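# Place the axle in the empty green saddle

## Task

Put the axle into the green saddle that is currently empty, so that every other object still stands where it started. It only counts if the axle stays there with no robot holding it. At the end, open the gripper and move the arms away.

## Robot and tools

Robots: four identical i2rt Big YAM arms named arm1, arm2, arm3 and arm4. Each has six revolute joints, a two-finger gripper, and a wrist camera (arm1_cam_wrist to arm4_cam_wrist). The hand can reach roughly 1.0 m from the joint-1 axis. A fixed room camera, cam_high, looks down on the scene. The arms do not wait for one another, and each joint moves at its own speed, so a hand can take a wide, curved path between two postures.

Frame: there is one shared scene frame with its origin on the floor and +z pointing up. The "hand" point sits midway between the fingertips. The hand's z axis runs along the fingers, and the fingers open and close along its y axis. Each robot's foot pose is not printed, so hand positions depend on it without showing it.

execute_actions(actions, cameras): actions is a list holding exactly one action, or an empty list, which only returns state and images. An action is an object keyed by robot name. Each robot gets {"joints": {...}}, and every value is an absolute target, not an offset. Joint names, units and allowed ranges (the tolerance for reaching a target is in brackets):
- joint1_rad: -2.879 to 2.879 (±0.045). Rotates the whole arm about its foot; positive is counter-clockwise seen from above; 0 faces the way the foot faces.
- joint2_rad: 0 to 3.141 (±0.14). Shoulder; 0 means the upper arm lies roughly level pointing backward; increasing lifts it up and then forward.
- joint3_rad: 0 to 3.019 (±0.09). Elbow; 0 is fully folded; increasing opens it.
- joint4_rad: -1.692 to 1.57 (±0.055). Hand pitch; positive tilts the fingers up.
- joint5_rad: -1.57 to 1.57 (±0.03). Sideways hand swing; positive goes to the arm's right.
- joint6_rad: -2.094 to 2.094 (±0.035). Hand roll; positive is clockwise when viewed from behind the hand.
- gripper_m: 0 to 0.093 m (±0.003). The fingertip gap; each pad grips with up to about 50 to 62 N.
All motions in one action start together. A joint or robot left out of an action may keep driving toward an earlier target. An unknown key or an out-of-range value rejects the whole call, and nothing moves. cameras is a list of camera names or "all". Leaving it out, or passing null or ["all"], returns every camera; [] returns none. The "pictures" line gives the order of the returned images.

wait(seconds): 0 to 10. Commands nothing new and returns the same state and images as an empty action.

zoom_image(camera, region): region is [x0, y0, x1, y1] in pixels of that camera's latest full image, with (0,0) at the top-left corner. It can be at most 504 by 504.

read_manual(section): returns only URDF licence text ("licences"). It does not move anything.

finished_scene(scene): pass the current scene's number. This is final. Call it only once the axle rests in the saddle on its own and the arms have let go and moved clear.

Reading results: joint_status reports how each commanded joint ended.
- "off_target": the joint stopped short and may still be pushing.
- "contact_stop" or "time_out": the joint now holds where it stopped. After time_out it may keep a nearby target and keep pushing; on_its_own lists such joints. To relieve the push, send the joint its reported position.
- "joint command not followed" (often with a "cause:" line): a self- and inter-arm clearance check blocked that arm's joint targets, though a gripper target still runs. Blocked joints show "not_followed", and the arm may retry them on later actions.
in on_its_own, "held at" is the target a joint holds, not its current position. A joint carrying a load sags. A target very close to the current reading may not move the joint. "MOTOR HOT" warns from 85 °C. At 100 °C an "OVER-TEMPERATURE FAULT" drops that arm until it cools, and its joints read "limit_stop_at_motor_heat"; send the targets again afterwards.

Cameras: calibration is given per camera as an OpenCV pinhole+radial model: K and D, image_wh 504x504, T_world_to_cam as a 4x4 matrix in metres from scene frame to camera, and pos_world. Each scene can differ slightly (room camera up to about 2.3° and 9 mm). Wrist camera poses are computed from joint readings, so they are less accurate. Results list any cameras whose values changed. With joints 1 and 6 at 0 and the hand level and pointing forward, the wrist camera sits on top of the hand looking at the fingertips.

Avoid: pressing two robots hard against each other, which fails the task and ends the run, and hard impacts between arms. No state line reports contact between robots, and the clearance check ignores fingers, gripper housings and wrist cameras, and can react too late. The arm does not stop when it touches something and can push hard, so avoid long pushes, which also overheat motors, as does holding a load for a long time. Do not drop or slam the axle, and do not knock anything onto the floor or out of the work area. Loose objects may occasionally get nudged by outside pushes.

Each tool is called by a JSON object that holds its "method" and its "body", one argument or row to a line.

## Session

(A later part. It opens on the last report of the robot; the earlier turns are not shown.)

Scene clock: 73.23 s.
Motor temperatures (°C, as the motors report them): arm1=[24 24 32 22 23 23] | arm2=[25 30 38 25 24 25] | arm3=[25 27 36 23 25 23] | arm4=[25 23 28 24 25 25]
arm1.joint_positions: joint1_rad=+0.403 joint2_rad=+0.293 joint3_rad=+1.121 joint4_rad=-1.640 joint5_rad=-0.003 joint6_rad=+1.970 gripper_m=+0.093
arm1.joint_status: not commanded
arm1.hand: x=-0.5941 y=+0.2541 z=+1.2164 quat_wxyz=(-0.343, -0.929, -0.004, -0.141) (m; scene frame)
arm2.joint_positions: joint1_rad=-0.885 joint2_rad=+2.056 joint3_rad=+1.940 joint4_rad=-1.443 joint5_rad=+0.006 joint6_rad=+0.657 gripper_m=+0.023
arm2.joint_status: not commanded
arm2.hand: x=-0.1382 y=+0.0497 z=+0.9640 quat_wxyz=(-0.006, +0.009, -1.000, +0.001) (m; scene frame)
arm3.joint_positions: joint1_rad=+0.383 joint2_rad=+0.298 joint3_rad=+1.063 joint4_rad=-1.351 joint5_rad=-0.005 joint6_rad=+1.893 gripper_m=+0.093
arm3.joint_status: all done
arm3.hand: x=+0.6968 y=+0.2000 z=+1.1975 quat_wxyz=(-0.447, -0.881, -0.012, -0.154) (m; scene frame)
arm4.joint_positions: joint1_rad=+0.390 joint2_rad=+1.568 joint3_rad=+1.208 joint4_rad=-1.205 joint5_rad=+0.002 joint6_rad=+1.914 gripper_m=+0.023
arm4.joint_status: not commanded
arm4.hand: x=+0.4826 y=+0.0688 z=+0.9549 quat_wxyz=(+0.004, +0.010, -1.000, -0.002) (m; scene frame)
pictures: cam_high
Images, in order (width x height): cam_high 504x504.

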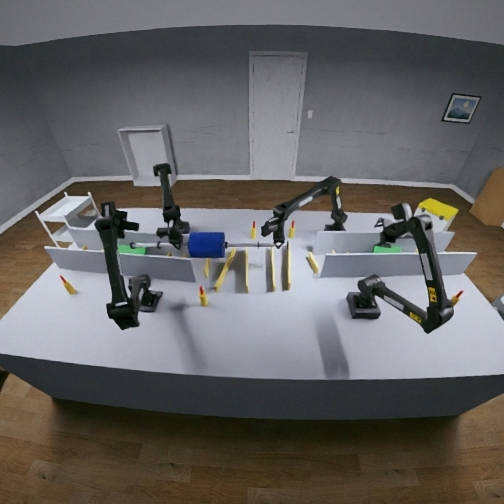

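{"method": "execute_actions", "body": {
  "actions": [
    {"arm3":{"joints":{"joint1_rad":-1.024,"joint3_rad":1.85,"joint4_rad":-1.455,"joint6_rad":0.48}}}
  ],
  "cameras": []
}}

{"method": "execute_actions", "body": {
  "actions": [
    {"arm3":{"joints":{"joint2_rad":1.76}}}
  ],
  "cameras": ["arm3_cam_wrist"]
}}

Scene clock: 76.07 s.
Motor temperatures (°C, as the motors report them): arm1=[24 24 32 22 23 23] | arm2=[25 30 38 25 24 25] | arm3=[25 27 36 23 25 23] | arm4=[25 23 28 24 25 25]
arm1.joint_positions: joint1_rad=+0.403 joint2_rad=+0.293 joint3_rad=+1.121 joint4_rad=-1.640 joint5_rad=-0.003 joint6_rad=+1.970 gripper_m=+0.093
arm1.joint_status: not commanded
arm1.hand: x=-0.5941 y=+0.2541 z=+1.2164 quat_wxyz=(-0.343, -0.929, -0.004, -0.141) (m; scene frame)
arm2.joint_positions: joint1_rad=-0.885 joint2_rad=+2.056 joint3_rad=+1.940 joint4_rad=-1.443 joint5_rad=+0.006 joint6_rad=+0.657 gripper_m=+0.023
arm2.joint_status: not commanded
arm2.hand: x=-0.1382 y=+0.0497 z=+0.9640 quat_wxyz=(-0.006, +0.009, -1.000, +0.001) (m; scene frame)
arm3.joint_positions: joint1_rad=-1.025 joint2_rad=+0.278 joint3_rad=+1.857 joint4_rad=-1.443 joint5_rad=+0.000 joint6_rad=+0.491 gripper_m=+0.093
arm3.joint_status: all done
arm3.hand: x=+0.7164 y=+0.3918 z=+1.4766 quat_wxyz=(-0.361, -0.655, -0.006, +0.663) (m; scene frame)
arm4.joint_positions: joint1_rad=+0.390 joint2_rad=+1.568 joint3_rad=+1.208 joint4_rad=-1.205 joint5_rad=+0.002 joint6_rad=+1.914 gripper_m=+0.023
arm4.joint_status: not commanded
arm4.hand: x=+0.4826 y=+0.0688 z=+0.9549 quat_wxyz=(+0.004, +0.010, -1.000, -0.002) (m; scene frame)
pictures: none
No camera images: the call's "cameras" was empty. Leave "cameras" out to get every camera's image.

Scene clock: 78.10 s.
Motor temperatures (°C, as the motors report them): arm1=[24 24 32 22 23 23] | arm2=[25 30 38 25 24 25] | arm3=[25 27 35 23 25 23] | arm4=[25 23 28 24 25 25]
arm1.joint_positions: joint1_rad=+0.403 joint2_rad=+0.293 joint3_rad=+1.121 joint4_rad=-1.640 joint5_rad=-0.003 joint6_rad=+1.970 gripper_m=+0.093
arm1.joint_status: not commanded
arm1.hand: x=-0.5941 y=+0.2541 z=+1.2164 quat_wxyz=(-0.343, -0.929, -0.004, -0.141) (m; scene frame)
arm2.joint_positions: joint1_rad=-0.885 joint2_rad=+2.056 joint3_rad=+1.940 joint4_rad=-1.443 joint5_rad=+0.006 joint6_rad=+0.657 gripper_m=+0.023
arm2.joint_status: not commanded
arm2.hand: x=-0.1382 y=+0.0497 z=+0.9640 quat_wxyz=(-0.006, +0.009, -1.000, +0.001) (m; scene frame)
arm3.joint_positions: joint1_rad=-1.025 joint2_rad=+1.772 joint3_rad=+1.832 joint4_rad=-1.443 joint5_rad=+0.000 joint6_rad=+0.490 gripper_m=+0.093
arm3.joint_status: all done
arm3.hand: x=+0.1245 y=+0.0639 z=+1.0348 quat_wxyz=(-0.046, -0.995, -0.008, +0.085) (m; scene frame)
arm4.joint_positions: joint1_rad=+0.390 joint2_rad=+1.568 joint3_rad=+1.208 joint4_rad=-1.205 joint5_rad=+0.002 joint6_rad=+1.914 gripper_m=+0.023
arm4.joint_status: not commanded
arm4.hand: x=+0.4826 y=+0.0688 z=+0.9549 quat_wxyz=(+0.004, +0.010, -1.000, -0.002) (m; scene frame)
pictures: arm3_cam_wrist
camera_calibration (this result's frames):
arm3_cam_wrist: T_world_to_cam=[[-0.00968674, 0.996727, -0.080264, 0.0180678], [0.896653, 0.0441884, 0.440523, -0.569746], [0.442627, -0.0677018, -0.894146, 0.996309], [0, 0, 0, 1]] pos_world=[0.0700464, 0.0746194, 1.14328]
Images, in order (width x height): arm3_cam_wrist 504x504.

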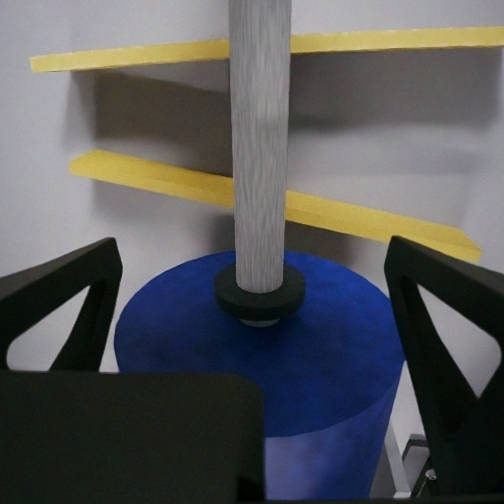

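{"method": "execute_actions", "body": {
  "actions": [
    {"arm3":{"joints":{"joint2_rad":1.913,"joint4_rad":-1.48}}}
  ],
  "cameras": ["arm3_cam_wrist"]
}}

Scene clock: 81.07 s.
Motor temperatures (°C, as the motors report them): arm1=[24 24 32 22 23 23] | arm2=[25 31 38 25 24 25] | arm3=[25 27 35 23 25 23] | arm4=[25 24 29 24 25 25]
arm1.joint_positions: joint1_rad=+0.403 joint2_rad=+0.293 joint3_rad=+1.121 joint4_rad=-1.640 joint5_rad=-0.003 joint6_rad=+1.970 gripper_m=+0.093
arm1.joint_status: not commanded
arm1.hand: x=-0.5941 y=+0.2541 z=+1.2164 quat_wxyz=(-0.343, -0.929, -0.004, -0.141) (m; scene frame)
arm2.joint_positions: joint1_rad=-0.885 joint2_rad=+2.056 joint3_rad=+1.940 joint4_rad=-1.443 joint5_rad=+0.006 joint6_rad=+0.657 gripper_m=+0.023
arm2.joint_status: not commanded
arm2.hand: x=-0.1382 y=+0.0497 z=+0.9640 quat_wxyz=(-0.006, +0.009, -1.000, +0.001) (m; scene frame)
arm3.joint_positions: joint1_rad=-1.025 joint2_rad=+1.937 joint3_rad=+1.832 joint4_rad=-1.467 joint5_rad=+0.000 joint6_rad=+0.490 gripper_m=+0.093
arm3.joint_status: all done
arm3.hand: x=+0.1160 y=+0.0594 z=+0.9398 quat_wxyz=(-0.001, -1.000, -0.008, +0.002) (m; scene frame)
arm4.joint_positions: joint1_rad=+0.390 joint2_rad=+1.568 joint3_rad=+1.208 joint4_rad=-1.205 joint5_rad=+0.002 joint6_rad=+1.914 gripper_m=+0.023
arm4.joint_status: not commanded
arm4.hand: x=+0.4826 y=+0.0688 z=+0.9549 quat_wxyz=(+0.004, +0.010, -1.000, -0.002) (m; scene frame)
pictures: arm3_cam_wrist
camera_calibration (this result's frames):
arm3_cam_wrist: T_world_to_cam=[[-0.00363848, 0.999941, 0.0102054, -0.0710051], [0.812035, -0.00300146, 0.583601, -0.641901], [0.583597, 0.0104105, -0.811977, 0.816567], [0, 0, 0, 1]] pos_world=[0.0444423, 0.0605734, 1.03837]
Images, in order (width x height): arm3_cam_wrist 504x504.

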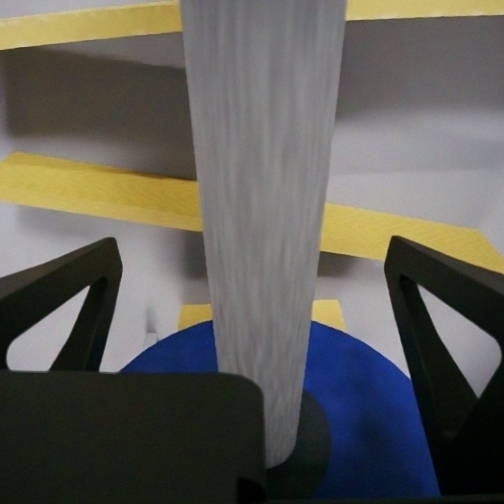

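{"method": "execute_actions", "body": {
  "actions": [
    {"arm3":{"joints":{"gripper_m":0,"joint1_rad":-1.036}}}
  ],
  "cameras": []
}}

{"method": "execute_actions", "body": {
  "actions": [
    {"arm3":{"joints":{"joint2_rad":1.885,"joint3_rad":1.91}},"arm2":{"joints":{"joint2_rad":2.045,"joint3_rad":1.96,"joint4_rad":-1.443}},"arm4":{"joints":{"joint2_rad":1.53,"joint3_rad":1.27}}}
  ],
  "cameras": []
}}

{"method": "execute_actions", "body": {
  "actions": [
    {"arm2":{"joints":{"gripper_m":0.093}}}
  ],
  "cameras": []
}}

{"method": "execute_actions", "body": {
  "actions": [
    {"arm2":{"joints":{"joint2_rad":1.75,"joint4_rad":-1.52}}}
  ],
  "cameras": ["arm3_cam_wrist"]
}}

Scene clock: 82.70 s.
Motor temperatures (°C, as the motors report them): arm1=[24 24 32 22 23 23] | arm2=[25 31 38 25 24 25] | arm3=[25 27 35 23 25 23] | arm4=[25 24 29 24 25 25]
arm1.joint_positions: joint1_rad=+0.403 joint2_rad=+0.293 joint3_rad=+1.121 joint4_rad=-1.640 joint5_rad=-0.003 joint6_rad=+1.970 gripper_m=+0.093
arm1.joint_status: not commanded
arm1.hand: x=-0.5941 y=+0.2541 z=+1.2164 quat_wxyz=(-0.343, -0.929, -0.004, -0.141) (m; scene frame)
arm2.joint_positions: joint1_rad=-0.885 joint2_rad=+2.056 joint3_rad=+1.940 joint4_rad=-1.443 joint5_rad=+0.006 joint6_rad=+0.657 gripper_m=+0.023
arm2.joint_status: not commanded
arm2.hand: x=-0.1384 y=+0.0497 z=+0.9640 quat_wxyz=(-0.006, +0.009, -1.000, +0.001) (m; scene frame)
arm3.joint_positions: joint1_rad=-1.028 joint2_rad=+1.937 joint3_rad=+1.832 joint4_rad=-1.470 joint5_rad=+0.003 joint6_rad=+0.481 gripper_m=+0.022
arm3.joint_status: gripper_m off_target (ended at +0.022, target +0.000); the others done
arm3.hand: x=+0.1153 y=+0.0619 z=+0.9398 quat_wxyz=(+0.001, -1.000, -0.011, +0.002) (m; scene frame)
arm4.joint_positions: joint1_rad=+0.390 joint2_rad=+1.568 joint3_rad=+1.208 joint4_rad=-1.204 joint5_rad=+0.001 joint6_rad=+1.914 gripper_m=+0.023
arm4.joint_status: not commanded
arm4.hand: x=+0.4824 y=+0.0689 z=+0.9549 quat_wxyz=(+0.005, +0.010, -1.000, -0.002) (m; scene frame)
pictures: none
No camera images: the call's "cameras" was empty. Leave "cameras" out to get every camera's image.

Scene clock: 83.27 s.
Motor temperatures (°C, as the motors report them): arm1=[24 24 32 22 23 23] | arm2=[25 31 38 25 24 25] | arm3=[25 27 35 23 25 23] | arm4=[25 24 29 24 25 25]
arm1.joint_positions: joint1_rad=+0.403 joint2_rad=+0.293 joint3_rad=+1.121 joint4_rad=-1.640 joint5_rad=-0.003 joint6_rad=+1.970 gripper_m=+0.093
arm1.joint_status: not commanded
arm1.hand: x=-0.5941 y=+0.2541 z=+1.2164 quat_wxyz=(-0.343, -0.929, -0.004, -0.141) (m; scene frame)
arm2.joint_positions: joint1_rad=-0.885 joint2_rad=+2.056 joint3_rad=+1.940 joint4_rad=-1.443 joint5_rad=+0.006 joint6_rad=+0.657 gripper_m=+0.023
arm2.joint_status: all done
arm2.hand: x=-0.1384 y=+0.0497 z=+0.9640 quat_wxyz=(-0.006, +0.009, -1.000, +0.001) (m; scene frame)
arm3.joint_positions: joint1_rad=-1.028 joint2_rad=+1.936 joint3_rad=+1.833 joint4_rad=-1.470 joint5_rad=+0.003 joint6_rad=+0.481 gripper_m=+0.022
arm3.joint_status: all done
arm3.hand: x=+0.1151 y=+0.0618 z=+0.9405 quat_wxyz=(+0.001, -1.000, -0.011, +0.003) (m; scene frame)
arm4.joint_positions: joint1_rad=+0.390 joint2_rad=+1.568 joint3_rad=+1.208 joint4_rad=-1.204 joint5_rad=+0.001 joint6_rad=+1.914 gripper_m=+0.023
arm4.joint_status: all done
arm4.hand: x=+0.4824 y=+0.0689 z=+0.9549 quat_wxyz=(+0.005, +0.010, -1.000, -0.002) (m; scene frame)
pictures: none
No camera images: the call's "cameras" was empty. Leave "cameras" out to get every camera's image.

Scene clock: 84.03 s.
Motor temperatures (°C, as the motors report them): arm1=[24 24 32 22 23 23] | arm2=[25 31 38 25 24 25] | arm3=[25 27 35 23 25 23] | arm4=[25 24 29 24 25 25]
arm1.joint_positions: joint1_rad=+0.403 joint2_rad=+0.293 joint3_rad=+1.121 joint4_rad=-1.640 joint5_rad=-0.003 joint6_rad=+1.970 gripper_m=+0.093
arm1.joint_status: not commanded
arm1.hand: x=-0.5941 y=+0.2541 z=+1.2164 quat_wxyz=(-0.343, -0.929, -0.004, -0.141) (m; scene frame)
arm2.joint_positions: joint1_rad=-0.885 joint2_rad=+2.055 joint3_rad=+1.940 joint4_rad=-1.443 joint5_rad=+0.003 joint6_rad=+0.657 gripper_m=+0.093
arm2.joint_status: all done
arm2.hand: x=-0.1387 y=+0.0500 z=+0.9645 quat_wxyz=(-0.005, +0.009, -1.000, +0.000) (m; scene frame)
arm3.joint_positions: joint1_rad=-1.028 joint2_rad=+1.936 joint3_rad=+1.833 joint4_rad=-1.470 joint5_rad=+0.003 joint6_rad=+0.480 gripper_m=+0.022
arm3.joint_status: not commanded
arm3.hand: x=+0.1151 y=+0.0618 z=+0.9405 quat_wxyz=(+0.001, -1.000, -0.011, +0.003) (m; scene frame)
arm4.joint_positions: joint1_rad=+0.389 joint2_rad=+1.568 joint3_rad=+1.208 joint4_rad=-1.204 joint5_rad=+0.002 joint6_rad=+1.914 gripper_m=+0.023
arm4.joint_status: not commanded
arm4.hand: x=+0.4828 y=+0.0691 z=+0.9549 quat_wxyz=(+0.004, +0.010, -1.000, -0.002) (m; scene frame)
pictures: none
No camera images: the call's "cameras" was empty. Leave "cameras" out to get every camera's image.

Scene clock: 85.50 s.
Motor temperatures (°C, as the motors report them): arm1=[24 24 32 22 23 23] | arm2=[25 31 37 25 24 25] | arm3=[25 28 35 23 25 23] | arm4=[25 24 29 24 25 25]
arm1.joint_positions: joint1_rad=+0.403 joint2_rad=+0.293 joint3_rad=+1.121 joint4_rad=-1.640 joint5_rad=-0.003 joint6_rad=+1.970 gripper_m=+0.093
arm1.joint_status: not commanded
arm1.hand: x=-0.5941 y=+0.2541 z=+1.2164 quat_wxyz=(-0.343, -0.929, -0.004, -0.141) (m; scene frame)
arm2.joint_positions: joint1_rad=-0.885 joint2_rad=+1.754 joint3_rad=+1.940 joint4_rad=-1.506 joint5_rad=+0.003 joint6_rad=+0.657 gripper_m=+0.093
arm2.joint_status: all done
arm2.hand: x=-0.1749 y=+0.0217 z=+1.1432 quat_wxyz=(-0.099, +0.009, -0.992, -0.074) (m; scene frame)
arm3.joint_positions: joint1_rad=-1.028 joint2_rad=+1.936 joint3_rad=+1.833 joint4_rad=-1.470 joint5_rad=+0.003 joint6_rad=+0.480 gripper_m=+0.022
arm3.joint_status: not commanded
arm3.hand: x=+0.1151 y=+0.0618 z=+0.9405 quat_wxyz=(+0.001, -1.000, -0.011, +0.003) (m; scene frame)
arm4.joint_positions: joint1_rad=+0.389 joint2_rad=+1.568 joint3_rad=+1.208 joint4_rad=-1.204 joint5_rad=+0.002 joint6_rad=+1.914 gripper_m=+0.023
arm4.joint_status: not commanded
arm4.hand: x=+0.4828 y=+0.0691 z=+0.9549 quat_wxyz=(+0.004, +0.010, -1.000, -0.002) (m; scene frame)
pictures: arm3_cam_wrist
camera_calibration (this result's frames):
arm3_cam_wrist: T_world_to_cam=[[-0.00971834, 0.999865, 0.0132767, -0.0756474], [0.812511, 0.00015669, 0.582946, -0.641215], [0.582865, 0.0164527, -0.812402, 0.817781], [0, 0, 0, 1]] pos_world=[0.0436029, 0.0622829, 1.03917]
Images, in order (width x height): arm3_cam_wrist 504x504.

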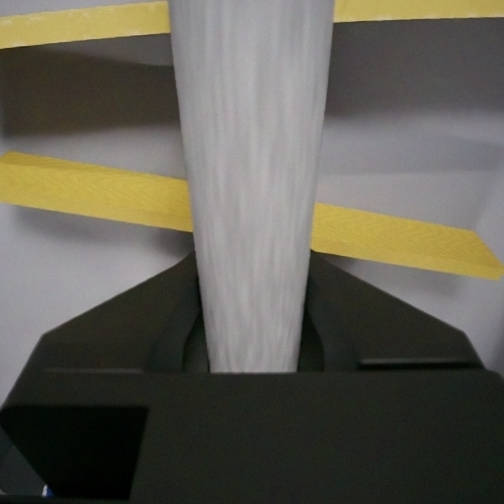

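{"method": "execute_actions", "body": {
  "actions": [
    {"arm3":{"joints":{"joint1_rad":-0.895,"joint2_rad":1.56,"joint3_rad":1.415,"joint4_rad":-1.34,"joint6_rad":0.655}},"arm4":{"joints":{"joint1_rad":0.06,"joint2_rad":1.435,"joint3_rad":1.155,"joint4_rad":-1.22,"joint6_rad":1.615}},"arm2":{"joints":{"joint2_rad":1.3}}}
  ],
  "cameras": []
}}

{"method": "execute_actions", "body": {
  "actions": [
    {"arm3":{"joints":{"joint1_rad":-0.658,"joint2_rad":1.31,"joint3_rad":1.128,"joint4_rad":-1.32,"joint6_rad":0.92}},"arm4":{"joints":{"joint1_rad":-0.289,"joint2_rad":1.45,"joint3_rad":1.21,"joint4_rad":-1.22,"joint6_rad":1.296}}}
  ],
  "cameras": []
}}

{"method": "execute_actions", "body": {
  "actions": [
    {"arm3":{"joints":{"joint1_rad":-0.284,"joint2_rad":1.14,"joint3_rad":0.976,"joint4_rad":-1.355,"joint6_rad":1.315}},"arm4":{"joints":{"joint1_rad":-0.595,"joint2_rad":1.58,"joint3_rad":1.375,"joint4_rad":-1.25,"joint6_rad":1.01}}}
  ],
  "cameras": ["arm3_cam_wrist","arm4_cam_wrist"]
}}

Scene clock: 88.70 s.
Motor temperatures (°C, as the motors report them): arm1=[24 24 31 22 23 23] | arm2=[25 30 37 25 24 25] | arm3=[25 28 36 23 25 23] | arm4=[25 24 29 24 25 25]
arm1.joint_positions: joint1_rad=+0.403 joint2_rad=+0.293 joint3_rad=+1.121 joint4_rad=-1.640 joint5_rad=-0.003 joint6_rad=+1.970 gripper_m=+0.093
arm1.joint_status: not commanded
arm1.hand: x=-0.5941 y=+0.2541 z=+1.2164 quat_wxyz=(-0.343, -0.929, -0.004, -0.141) (m; scene frame)
arm2.joint_positions: joint1_rad=-0.885 joint2_rad=+1.310 joint3_rad=+1.955 joint4_rad=-1.506 joint5_rad=+0.003 joint6_rad=+0.657 gripper_m=+0.093
arm2.joint_status: all done
arm2.hand: x=-0.2829 y=-0.0639 z=+1.3776 quat_wxyz=(-0.273, +0.008, -0.938, -0.211) (m; scene frame)
arm3.joint_positions: joint1_rad=-0.888 joint2_rad=+1.601 joint3_rad=+1.394 joint4_rad=-1.358 joint5_rad=+0.001 joint6_rad=+0.653 gripper_m=+0.022
arm3.joint_status: all done
arm3.hand: x=+0.2598 y=+0.0648 z=+0.9474 quat_wxyz=(-0.002, -1.000, +0.005, +0.005) (m; scene frame)
arm4.joint_positions: joint1_rad=+0.058 joint2_rad=+1.469 joint3_rad=+1.118 joint4_rad=-1.220 joint5_rad=+0.003 joint6_rad=+1.618 gripper_m=+0.023
arm4.joint_status: all done
arm4.hand: x=+0.6290 y=+0.0598 z=+0.9617 quat_wxyz=(+0.003, -0.007, -1.000, +0.001) (m; scene frame)
pictures: none
No camera images: the call's "cameras" was empty. Leave "cameras" out to get every camera's image.

Scene clock: 89.77 s.
Motor temperatures (°C, as the motors report them): arm1=[24 24 31 22 23 23] | arm2=[25 30 37 25 24 25] | arm3=[25 28 35 23 25 23] | arm4=[25 24 29 24 25 25]
arm1.joint_positions: joint1_rad=+0.403 joint2_rad=+0.293 joint3_rad=+1.121 joint4_rad=-1.640 joint5_rad=-0.003 joint6_rad=+1.970 gripper_m=+0.093
arm1.joint_status: not commanded
arm1.hand: x=-0.5941 y=+0.2541 z=+1.2164 quat_wxyz=(-0.343, -0.929, -0.004, -0.141) (m; scene frame)
arm2.joint_positions: joint1_rad=-0.885 joint2_rad=+1.310 joint3_rad=+1.955 joint4_rad=-1.506 joint5_rad=+0.003 joint6_rad=+0.657 gripper_m=+0.093
arm2.joint_status: not commanded
arm2.hand: x=-0.2829 y=-0.0639 z=+1.3776 quat_wxyz=(-0.273, +0.008, -0.938, -0.211) (m; scene frame)
arm3.joint_positions: joint1_rad=-0.647 joint2_rad=+1.342 joint3_rad=+1.106 joint4_rad=-1.321 joint5_rad=+0.001 joint6_rad=+0.930 gripper_m=+0.022
arm3.joint_status: all done
arm3.hand: x=+0.4018 y=+0.0592 z=+0.9440 quat_wxyz=(-0.006, -1.000, +0.023, +0.008) (m; scene frame)
arm4.joint_positions: joint1_rad=-0.294 joint2_rad=+1.486 joint3_rad=+1.122 joint4_rad=-1.220 joint5_rad=+0.003 joint6_rad=+1.301 gripper_m=+0.023
arm4.joint_status: all done
arm4.hand: x=+0.7716 y=+0.0403 z=+0.9554 quat_wxyz=(+0.005, -0.025, -1.000, +0.008) (m; scene frame)
pictures: none
No camera images: the call's "cameras" was empty. Leave "cameras" out to get every camera's image.

Scene clock: 90.83 s.
Motor temperatures (°C, as the motors report them): arm1=[24 24 31 22 23 23] | arm2=[25 30 37 25 24 25] | arm3=[25 28 35 23 25 23] | arm4=[25 24 30 24 25 25]
arm1.joint_positions: joint1_rad=+0.403 joint2_rad=+0.293 joint3_rad=+1.121 joint4_rad=-1.640 joint5_rad=-0.003 joint6_rad=+1.970 gripper_m=+0.093
arm1.joint_status: not commanded
arm1.hand: x=-0.5941 y=+0.2541 z=+1.2164 quat_wxyz=(-0.343, -0.929, -0.004, -0.141) (m; scene frame)
arm2.joint_positions: joint1_rad=-0.885 joint2_rad=+1.310 joint3_rad=+1.955 joint4_rad=-1.506 joint5_rad=+0.003 joint6_rad=+0.657 gripper_m=+0.093
arm2.joint_status: not commanded
arm2.hand: x=-0.2829 y=-0.0639 z=+1.3776 quat_wxyz=(-0.273, +0.008, -0.938, -0.211) (m; scene frame)
arm3.joint_positions: joint1_rad=-0.274 joint2_rad=+1.167 joint3_rad=+0.953 joint4_rad=-1.349 joint5_rad=+0.002 joint6_rad=+1.314 gripper_m=+0.022
arm3.joint_status: all done
arm3.hand: x=+0.5445 y=+0.0549 z=+0.9421 quat_wxyz=(-0.005, -1.000, +0.028, +0.005) (m; scene frame)
arm4.joint_positions: joint1_rad=-0.595 joint2_rad=+1.626 joint3_rad=+1.291 joint4_rad=-1.242 joint5_rad=+0.005 joint6_rad=+1.014 gripper_m=+0.023
arm4.joint_status: all done
arm4.hand: x=+0.9157 y=+0.0316 z=+0.9558 quat_wxyz=(+0.004, -0.032, -0.999, +0.005) (m; scene frame)
pictures: arm3_cam_wrist, arm4_cam_wrist
camera_calibration (this result's frames):
arm3_cam_wrist: T_world_to_cam=[[0.0699319, 0.997551, 0.00124292, -0.0964955], [0.813065, -0.0577206, 0.579305, -0.984711], [0.577958, -0.0395014, -0.81511, 0.577166], [0, 0, 0, 1]] pos_world=[0.473804, 0.06222, 1.04102]
arm4_cam_wrist: T_world_to_cam=[[-0.0728474, -0.997247, 0.0138716, 0.0898585], [-0.808996, 0.0672188, 0.583958, 0.187883], [-0.583283, 0.0313178, -0.811665, 1.43175], [0, 0, 0, 1]] pos_world=[0.993658, 0.0321426, 1.05114]
Images, in order (width x height): arm3_cam_wrist 504x504, arm4_cam_wrist 504x504.

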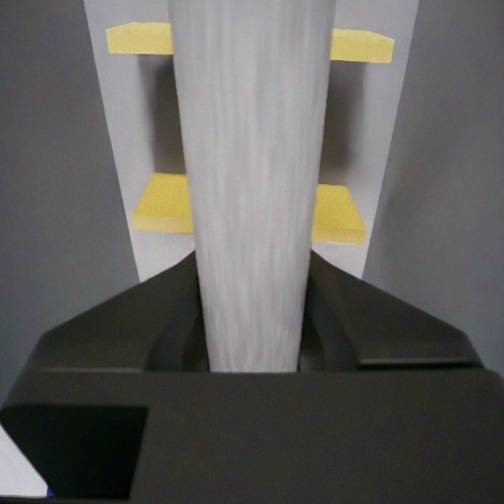

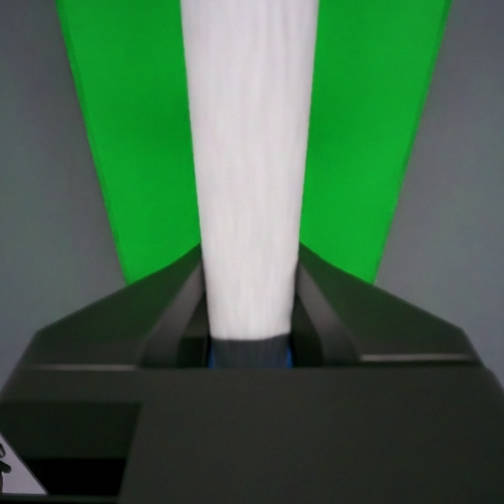

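{"method": "execute_actions", "body": {
  "actions": [
    {"arm3":{"joints":{"joint1_rad":0.255,"joint6_rad":1.862}},"arm4":{"joints":{"joint1_rad":-0.845,"joint2_rad":1.83,"joint3_rad":1.735,"joint4_rad":-1.348,"joint6_rad":0.768}}}
  ],
  "cameras": ["arm3_cam_wrist","arm4_cam_wrist"]
}}

Scene clock: 93.83 s.
Motor temperatures (°C, as the motors report them): arm1=[24 24 31 22 23 23] | arm2=[25 30 36 25 24 25] | arm3=[25 27 35 23 25 23] | arm4=[25 24 30 24 25 25]
arm1.joint_positions: joint1_rad=+0.403 joint2_rad=+0.293 joint3_rad=+1.121 joint4_rad=-1.640 joint5_rad=-0.003 joint6_rad=+1.970 gripper_m=+0.093
arm1.joint_status: not commanded
arm1.hand: x=-0.5941 y=+0.2541 z=+1.2164 quat_wxyz=(-0.343, -0.929, -0.004, -0.141) (m; scene frame)
arm2.joint_positions: joint1_rad=-0.885 joint2_rad=+1.310 joint3_rad=+1.955 joint4_rad=-1.506 joint5_rad=+0.003 joint6_rad=+0.657 gripper_m=+0.093
arm2.joint_status: not commanded
arm2.hand: x=-0.2829 y=-0.0639 z=+1.3776 quat_wxyz=(-0.273, +0.008, -0.938, -0.211) (m; scene frame)
arm3.joint_positions: joint1_rad=+0.249 joint2_rad=+1.169 joint3_rad=+0.953 joint4_rad=-1.351 joint5_rad=-0.007 joint6_rad=+1.855 gripper_m=+0.022
arm3.joint_status: all done
arm3.hand: x=+0.7064 y=+0.0468 z=+0.9405 quat_wxyz=(-0.002, -0.999, +0.037, -0.001) (m; scene frame)
arm4.joint_positions: joint1_rad=-0.844 joint2_rad=+1.871 joint3_rad=+1.642 joint4_rad=-1.346 joint5_rad=+0.008 joint6_rad=+0.780 gripper_m=+0.023
arm4.joint_status: joint3_rad time_out (moved +0.351 of +0.444); the others done
arm4.on_its_own: joint3_rad reads +1.642 and still pushes toward +1.735 since a time_out
arm4.hand: x=+1.0778 y=+0.0164 z=+0.9605 quat_wxyz=(+0.003, -0.040, -0.999, +0.006) (m; scene frame)
pictures: arm3_cam_wrist, arm4_cam_wrist
camera_calibration (this result's frames):
arm3_cam_wrist: T_world_to_cam=[[0.0876959, 0.996123, 0.00691727, -0.117593], [0.804439, -0.0749127, 0.589292, -1.11839], [0.587526, -0.046114, -0.80789, 0.468722], [0, 0, 0, 1]] pos_world=[0.634607, 0.0549697, 1.03855]
arm4_cam_wrist: T_world_to_cam=[[-0.0872982, -0.996064, 0.0153386, 0.100584], [-0.809236, 0.0798868, 0.582026, 0.319266], [-0.580961, 0.0383973, -0.813025, 1.52926], [0, 0, 0, 1]] pos_world=[1.15558, 0.0159636, 1.05597]
Images, in order (width x height): arm3_cam_wrist 504x504, arm4_cam_wrist 504x504.

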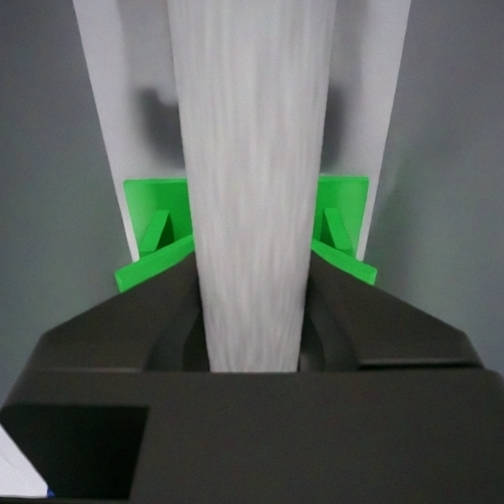

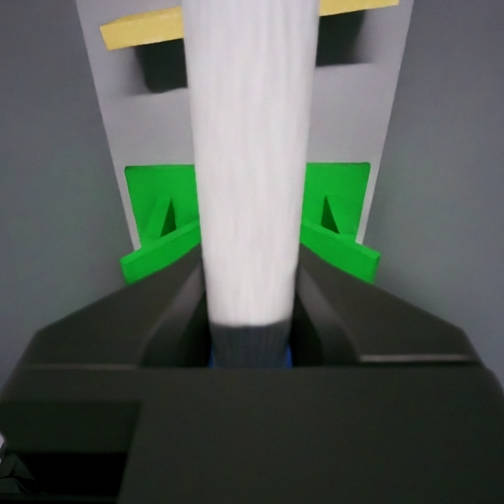

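{"method": "execute_actions", "body": {
  "actions": [
    {"arm3":{"joints":{"joint1_rad":0.268,"joint2_rad":1.248,"joint3_rad":0.822,"joint4_rad":-1.09}},"arm4":{"joints":{"joint2_rad":1.91,"joint3_rad":1.567,"joint4_rad":-1.145}}}
  ],
  "cameras": ["arm3_cam_wrist","arm4_cam_wrist"]
}}

Scene clock: 95.73 s.
Motor temperatures (°C, as the motors report them): arm1=[24 24 31 22 23 23] | arm2=[25 30 36 25 24 25] | arm3=[25 27 35 23 25 23] | arm4=[25 24 30 24 25 25]
arm1.joint_positions: joint1_rad=+0.403 joint2_rad=+0.293 joint3_rad=+1.121 joint4_rad=-1.640 joint5_rad=-0.003 joint6_rad=+1.970 gripper_m=+0.093
arm1.joint_status: not commanded
arm1.hand: x=-0.5941 y=+0.2541 z=+1.2164 quat_wxyz=(-0.343, -0.929, -0.004, -0.141) (m; scene frame)
arm2.joint_positions: joint1_rad=-0.885 joint2_rad=+1.310 joint3_rad=+1.955 joint4_rad=-1.506 joint5_rad=+0.003 joint6_rad=+0.657 gripper_m=+0.093
arm2.joint_status: not commanded
arm2.hand: x=-0.2829 y=-0.0639 z=+1.3776 quat_wxyz=(-0.273, +0.008, -0.938, -0.211) (m; scene frame)
arm3.joint_positions: joint1_rad=+0.263 joint2_rad=+1.269 joint3_rad=+0.809 joint4_rad=-1.117 joint5_rad=-0.007 joint6_rad=+1.872 gripper_m=+0.022
arm3.joint_status: all done
arm3.hand: x=+0.7112 y=+0.0436 z=+0.8591 quat_wxyz=(+0.003, -0.999, +0.038, +0.001) (m; scene frame)
arm4.joint_positions: joint1_rad=-0.854 joint2_rad=+1.957 joint3_rad=+1.542 joint4_rad=-1.168 joint5_rad=+0.010 joint6_rad=+0.774 gripper_m=+0.023
arm4.joint_status: all done
arm4.hand: x=+1.0844 y=+0.0140 z=+0.8768 quat_wxyz=(+0.005, -0.042, -0.999, +0.009) (m; scene frame)
pictures: arm3_cam_wrist, arm4_cam_wrist
camera_calibration (this result's frames):
arm3_cam_wrist: T_world_to_cam=[[0.089705, 0.995803, 0.0181708, -0.125329], [0.806022, -0.0833018, 0.585995, -1.07245], [0.585049, -0.0379206, -0.810111, 0.403346], [0, 0, 0, 1]] pos_world=[0.639682, 0.050761, 0.957482]
arm4_cam_wrist: T_world_to_cam=[[-0.0913189, -0.99557, 0.0223885, 0.0981683], [-0.805659, 0.0870761, 0.585945, 0.36605], [-0.585298, 0.0354703, -0.810042, 1.46725], [0, 0, 0, 1]] pos_world=[1.16265, 0.0138155, 0.971848]
Images, in order (width x height): arm3_cam_wrist 504x504, arm4_cam_wrist 504x504.

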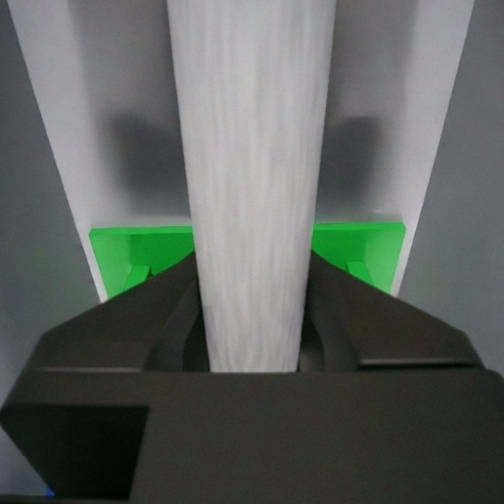

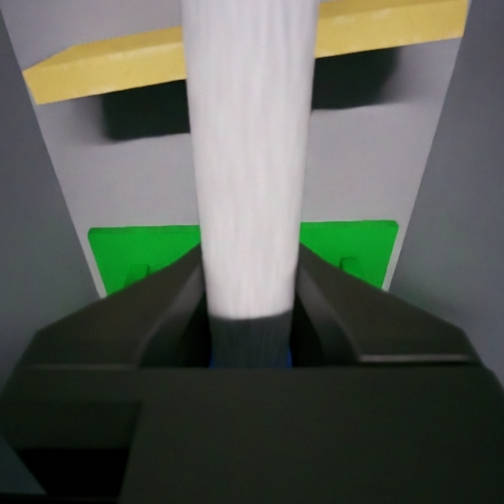

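Lower a bit more to seat.

{"method": "execute_actions", "body": {
  "actions": [
    {"arm3":{"joints":{"joint2_rad":1.295,"joint3_rad":0.8}},"arm4":{"joints":{"joint1_rad":-0.84,"joint2_rad":1.96,"joint3_rad":1.555}}}
  ],
  "cameras": []
}}

Scene clock: 97.20 s.
Motor temperatures (°C, as the motors report them): arm1=[24 24 31 22 23 23] | arm2=[25 30 35 25 24 25] | arm3=[25 27 35 23 25 23] | arm4=[25 24 30 24 25 25]
arm1.joint_positions: joint1_rad=+0.403 joint2_rad=+0.293 joint3_rad=+1.121 joint4_rad=-1.640 joint5_rad=-0.003 joint6_rad=+1.970 gripper_m=+0.093
arm1.joint_status: not commanded
arm1.hand: x=-0.5941 y=+0.2541 z=+1.2164 quat_wxyz=(-0.343, -0.929, -0.004, -0.141) (m; scene frame)
arm2.joint_positions: joint1_rad=-0.885 joint2_rad=+1.310 joint3_rad=+1.955 joint4_rad=-1.506 joint5_rad=+0.003 joint6_rad=+0.657 gripper_m=+0.093
arm2.joint_status: not commanded
arm2.hand: x=-0.2829 y=-0.0639 z=+1.3776 quat_wxyz=(-0.273, +0.008, -0.938, -0.211) (m; scene frame)
arm3.joint_positions: joint1_rad=+0.263 joint2_rad=+1.278 joint3_rad=+0.803 joint4_rad=-1.110 joint5_rad=-0.009 joint6_rad=+1.871 gripper_m=+0.022
arm3.joint_status: all done
arm3.hand: x=+0.7112 y=+0.0444 z=+0.8548 quat_wxyz=(+0.007, -0.999, +0.038, +0.000) (m; scene frame)
arm4.joint_positions: joint1_rad=-0.854 joint2_rad=+1.957 joint3_rad=+1.541 joint4_rad=-1.168 joint5_rad=+0.013 joint6_rad=+0.774 gripper_m=+0.023
arm4.joint_status: all done
arm4.hand: x=+1.0840 y=+0.0134 z=+0.8763 quat_wxyz=(+0.005, -0.041, -0.999, +0.011) (m; scene frame)
pictures: none
No camera images: the call's "cameras" was empty. Leave "cameras" out to get every camera's image.

{"method": "execute_actions", "body": {
  "actions": [
    {"arm3":{"joints":{"gripper_m":0.085,"joint2_rad":1.278}},"arm4":{"joints":{"gripper_m":0.085,"joint2_rad":1.945}}}
  ],
  "cameras": []
}}

{"method": "execute_actions", "body": {
  "actions": [
    {"arm3":{"joints":{"joint2_rad":1.1,"joint3_rad":1.08,"joint4_rad":-1.45}},"arm4":{"joints":{"joint2_rad":1.7,"joint3_rad":1.7,"joint4_rad":-1.4}}}
  ],
  "cameras": ["arm3_cam_wrist","arm4_cam_wrist","cam_high"]
}}

{"method": "execute_actions", "body": {
  "actions": [
    {"arm3":{"joints":{"joint2_rad":0.6}},"arm4":{"joints":{"joint2_rad":1.25}}}
  ],
  "cameras": ["cam_high"]
}}

Scene clock: 98.77 s.
Motor temperatures (°C, as the motors report them): arm1=[24 24 31 22 23 23] | arm2=[25 30 35 25 24 25] | arm3=[25 27 34 23 25 23] | arm4=[25 24 30 24 25 25]
arm1.joint_positions: joint1_rad=+0.403 joint2_rad=+0.293 joint3_rad=+1.121 joint4_rad=-1.640 joint5_rad=-0.003 joint6_rad=+1.970 gripper_m=+0.093
arm1.joint_status: not commanded
arm1.hand: x=-0.5941 y=+0.2541 z=+1.2164 quat_wxyz=(-0.343, -0.929, -0.004, -0.141) (m; scene frame)
arm2.joint_positions: joint1_rad=-0.885 joint2_rad=+1.310 joint3_rad=+1.955 joint4_rad=-1.506 joint5_rad=+0.003 joint6_rad=+0.657 gripper_m=+0.093
arm2.joint_status: not commanded
arm2.hand: x=-0.2829 y=-0.0639 z=+1.3776 quat_wxyz=(-0.273, +0.008, -0.938, -0.211) (m; scene frame)
arm3.joint_positions: joint1_rad=+0.263 joint2_rad=+1.278 joint3_rad=+0.803 joint4_rad=-1.105 joint5_rad=-0.005 joint6_rad=+1.871 gripper_m=+0.085
arm3.joint_status: all done
arm3.hand: x=+0.7109 y=+0.0431 z=+0.8548 quat_wxyz=(+0.004, -0.999, +0.038, +0.002) (m; scene frame)
arm4.joint_positions: joint1_rad=-0.848 joint2_rad=+1.957 joint3_rad=+1.541 joint4_rad=-1.159 joint5_rad=+0.003 joint6_rad=+0.774 gripper_m=+0.085
arm4.joint_status: all done
arm4.hand: x=+1.0826 y=+0.0188 z=+0.8762 quat_wxyz=(+0.005, -0.038, -0.999, +0.004) (m; scene frame)
pictures: none
No camera images: the call's "cameras" was empty. Leave "cameras" out to get every camera's image.

Scene clock: 100.13 s.
Motor temperatures (°C, as the motors report them): arm1=[24 24 31 22 23 23] | arm2=[25 29 35 25 24 25] | arm3=[25 27 34 23 25 23] | arm4=[25 24 30 24 25 25]
arm1.joint_positions: joint1_rad=+0.403 joint2_rad=+0.293 joint3_rad=+1.121 joint4_rad=-1.640 joint5_rad=-0.003 joint6_rad=+1.970 gripper_m=+0.093
arm1.joint_status: not commanded
arm1.hand: x=-0.5941 y=+0.2541 z=+1.2164 quat_wxyz=(-0.343, -0.929, -0.004, -0.141) (m; scene frame)
arm2.joint_positions: joint1_rad=-0.885 joint2_rad=+1.310 joint3_rad=+1.955 joint4_rad=-1.506 joint5_rad=+0.003 joint6_rad=+0.657 gripper_m=+0.093
arm2.joint_status: not commanded
arm2.hand: x=-0.2829 y=-0.0639 z=+1.3776 quat_wxyz=(-0.273, +0.008, -0.938, -0.211) (m; scene frame)
arm3.joint_positions: joint1_rad=+0.263 joint2_rad=+1.089 joint3_rad=+1.049 joint4_rad=-1.436 joint5_rad=-0.005 joint6_rad=+1.871 gripper_m=+0.085
arm3.joint_status: all done
arm3.hand: x=+0.7109 y=+0.0469 z=+0.9999 quat_wxyz=(-0.046, -0.998, +0.038, -0.012) (m; scene frame)
arm4.joint_positions: joint1_rad=-0.848 joint2_rad=+1.699 joint3_rad=+1.677 joint4_rad=-1.388 joint5_rad=+0.003 joint6_rad=+0.774 gripper_m=+0.085
arm4.joint_status: all done
arm4.hand: x=+1.0712 y=+0.0086 z=+1.0673 quat_wxyz=(-0.056, -0.039, -0.996, -0.051) (m; scene frame)
pictures: arm3_cam_wrist, arm4_cam_wrist, cam_high
camera_calibration (this result's frames):
arm3_cam_wrist: T_world_to_cam=[[0.0890495, 0.992862, -0.0793471, -0.0330587], [0.793919, -0.0226483, 0.607601, -1.17029], [0.601467, -0.117102, -0.790269, 0.489877], [0, 0, 0, 1]] pos_world=[0.637412, 0.0636831, 1.09558]
arm4_cam_wrist: T_world_to_cam=[[-0.0797429, -0.991351, -0.104235, 0.210045], [-0.874782, 0.0194633, 0.484126, 0.427603], [-0.47791, 0.129788, -0.868768, 1.56091], [0, 0, 0, 1]] pos_world=[1.13678, -0.00268229, 1.17095]
Images, in order (width x height): arm3_cam_wrist 504x504, arm4_cam_wrist 504x504, cam_high 504x504.

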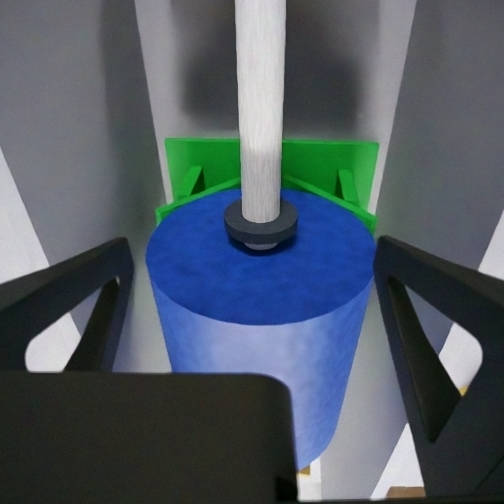

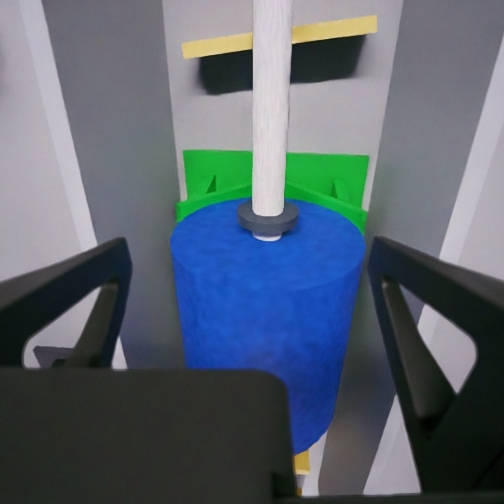

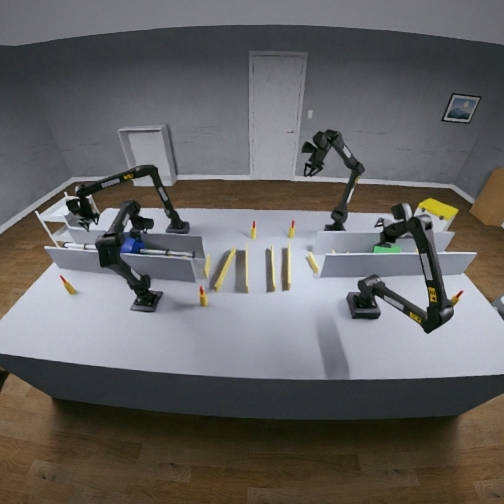

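Scene clock: 101.73 s.
Motor temperatures (°C, as the motors report them): arm1=[24 24 31 22 23 23] | arm2=[25 29 35 25 24 25] | arm3=[25 27 34 23 25 23] | arm4=[25 24 30 24 25 25]
arm1.joint_positions: joint1_rad=+0.403 joint2_rad=+0.293 joint3_rad=+1.121 joint4_rad=-1.640 joint5_rad=-0.003 joint6_rad=+1.970 gripper_m=+0.093
arm1.joint_status: not commanded
arm1.hand: x=-0.5941 y=+0.2541 z=+1.2164 quat_wxyz=(-0.343, -0.929, -0.004, -0.141) (m; scene frame)
arm2.joint_positions: joint1_rad=-0.885 joint2_rad=+1.310 joint3_rad=+1.955 joint4_rad=-1.506 joint5_rad=+0.003 joint6_rad=+0.657 gripper_m=+0.093
arm2.joint_status: not commanded
arm2.hand: x=-0.2829 y=-0.0639 z=+1.3776 quat_wxyz=(-0.273, +0.008, -0.938, -0.211) (m; scene frame)
arm3.joint_positions: joint1_rad=+0.263 joint2_rad=+0.589 joint3_rad=+1.049 joint4_rad=-1.440 joint5_rad=-0.005 joint6_rad=+1.871 gripper_m=+0.085
arm3.joint_status: all done
arm3.hand: x=+0.6922 y=+0.1324 z=+1.1249 quat_wxyz=(-0.281, -0.956, +0.035, -0.075) (m; scene frame)
arm4.joint_positions: joint1_rad=-0.848 joint2_rad=+1.262 joint3_rad=+1.682 joint4_rad=-1.389 joint5_rad=+0.003 joint6_rad=+0.774 gripper_m=+0.085
arm4.joint_status: all done
arm4.hand: x=+0.9969 y=-0.0546 z=+1.2867 quat_wxyz=(-0.217, -0.038, -0.956, -0.196) (m; scene frame)
pictures: cam_high
Images, in order (width x height): cam_high 504x504.

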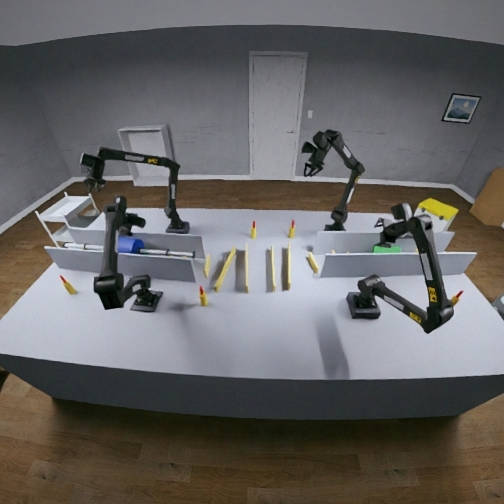

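{"method": "finished_scene", "body": {
  "scene": 2
}}

The scene is finished: the task was done.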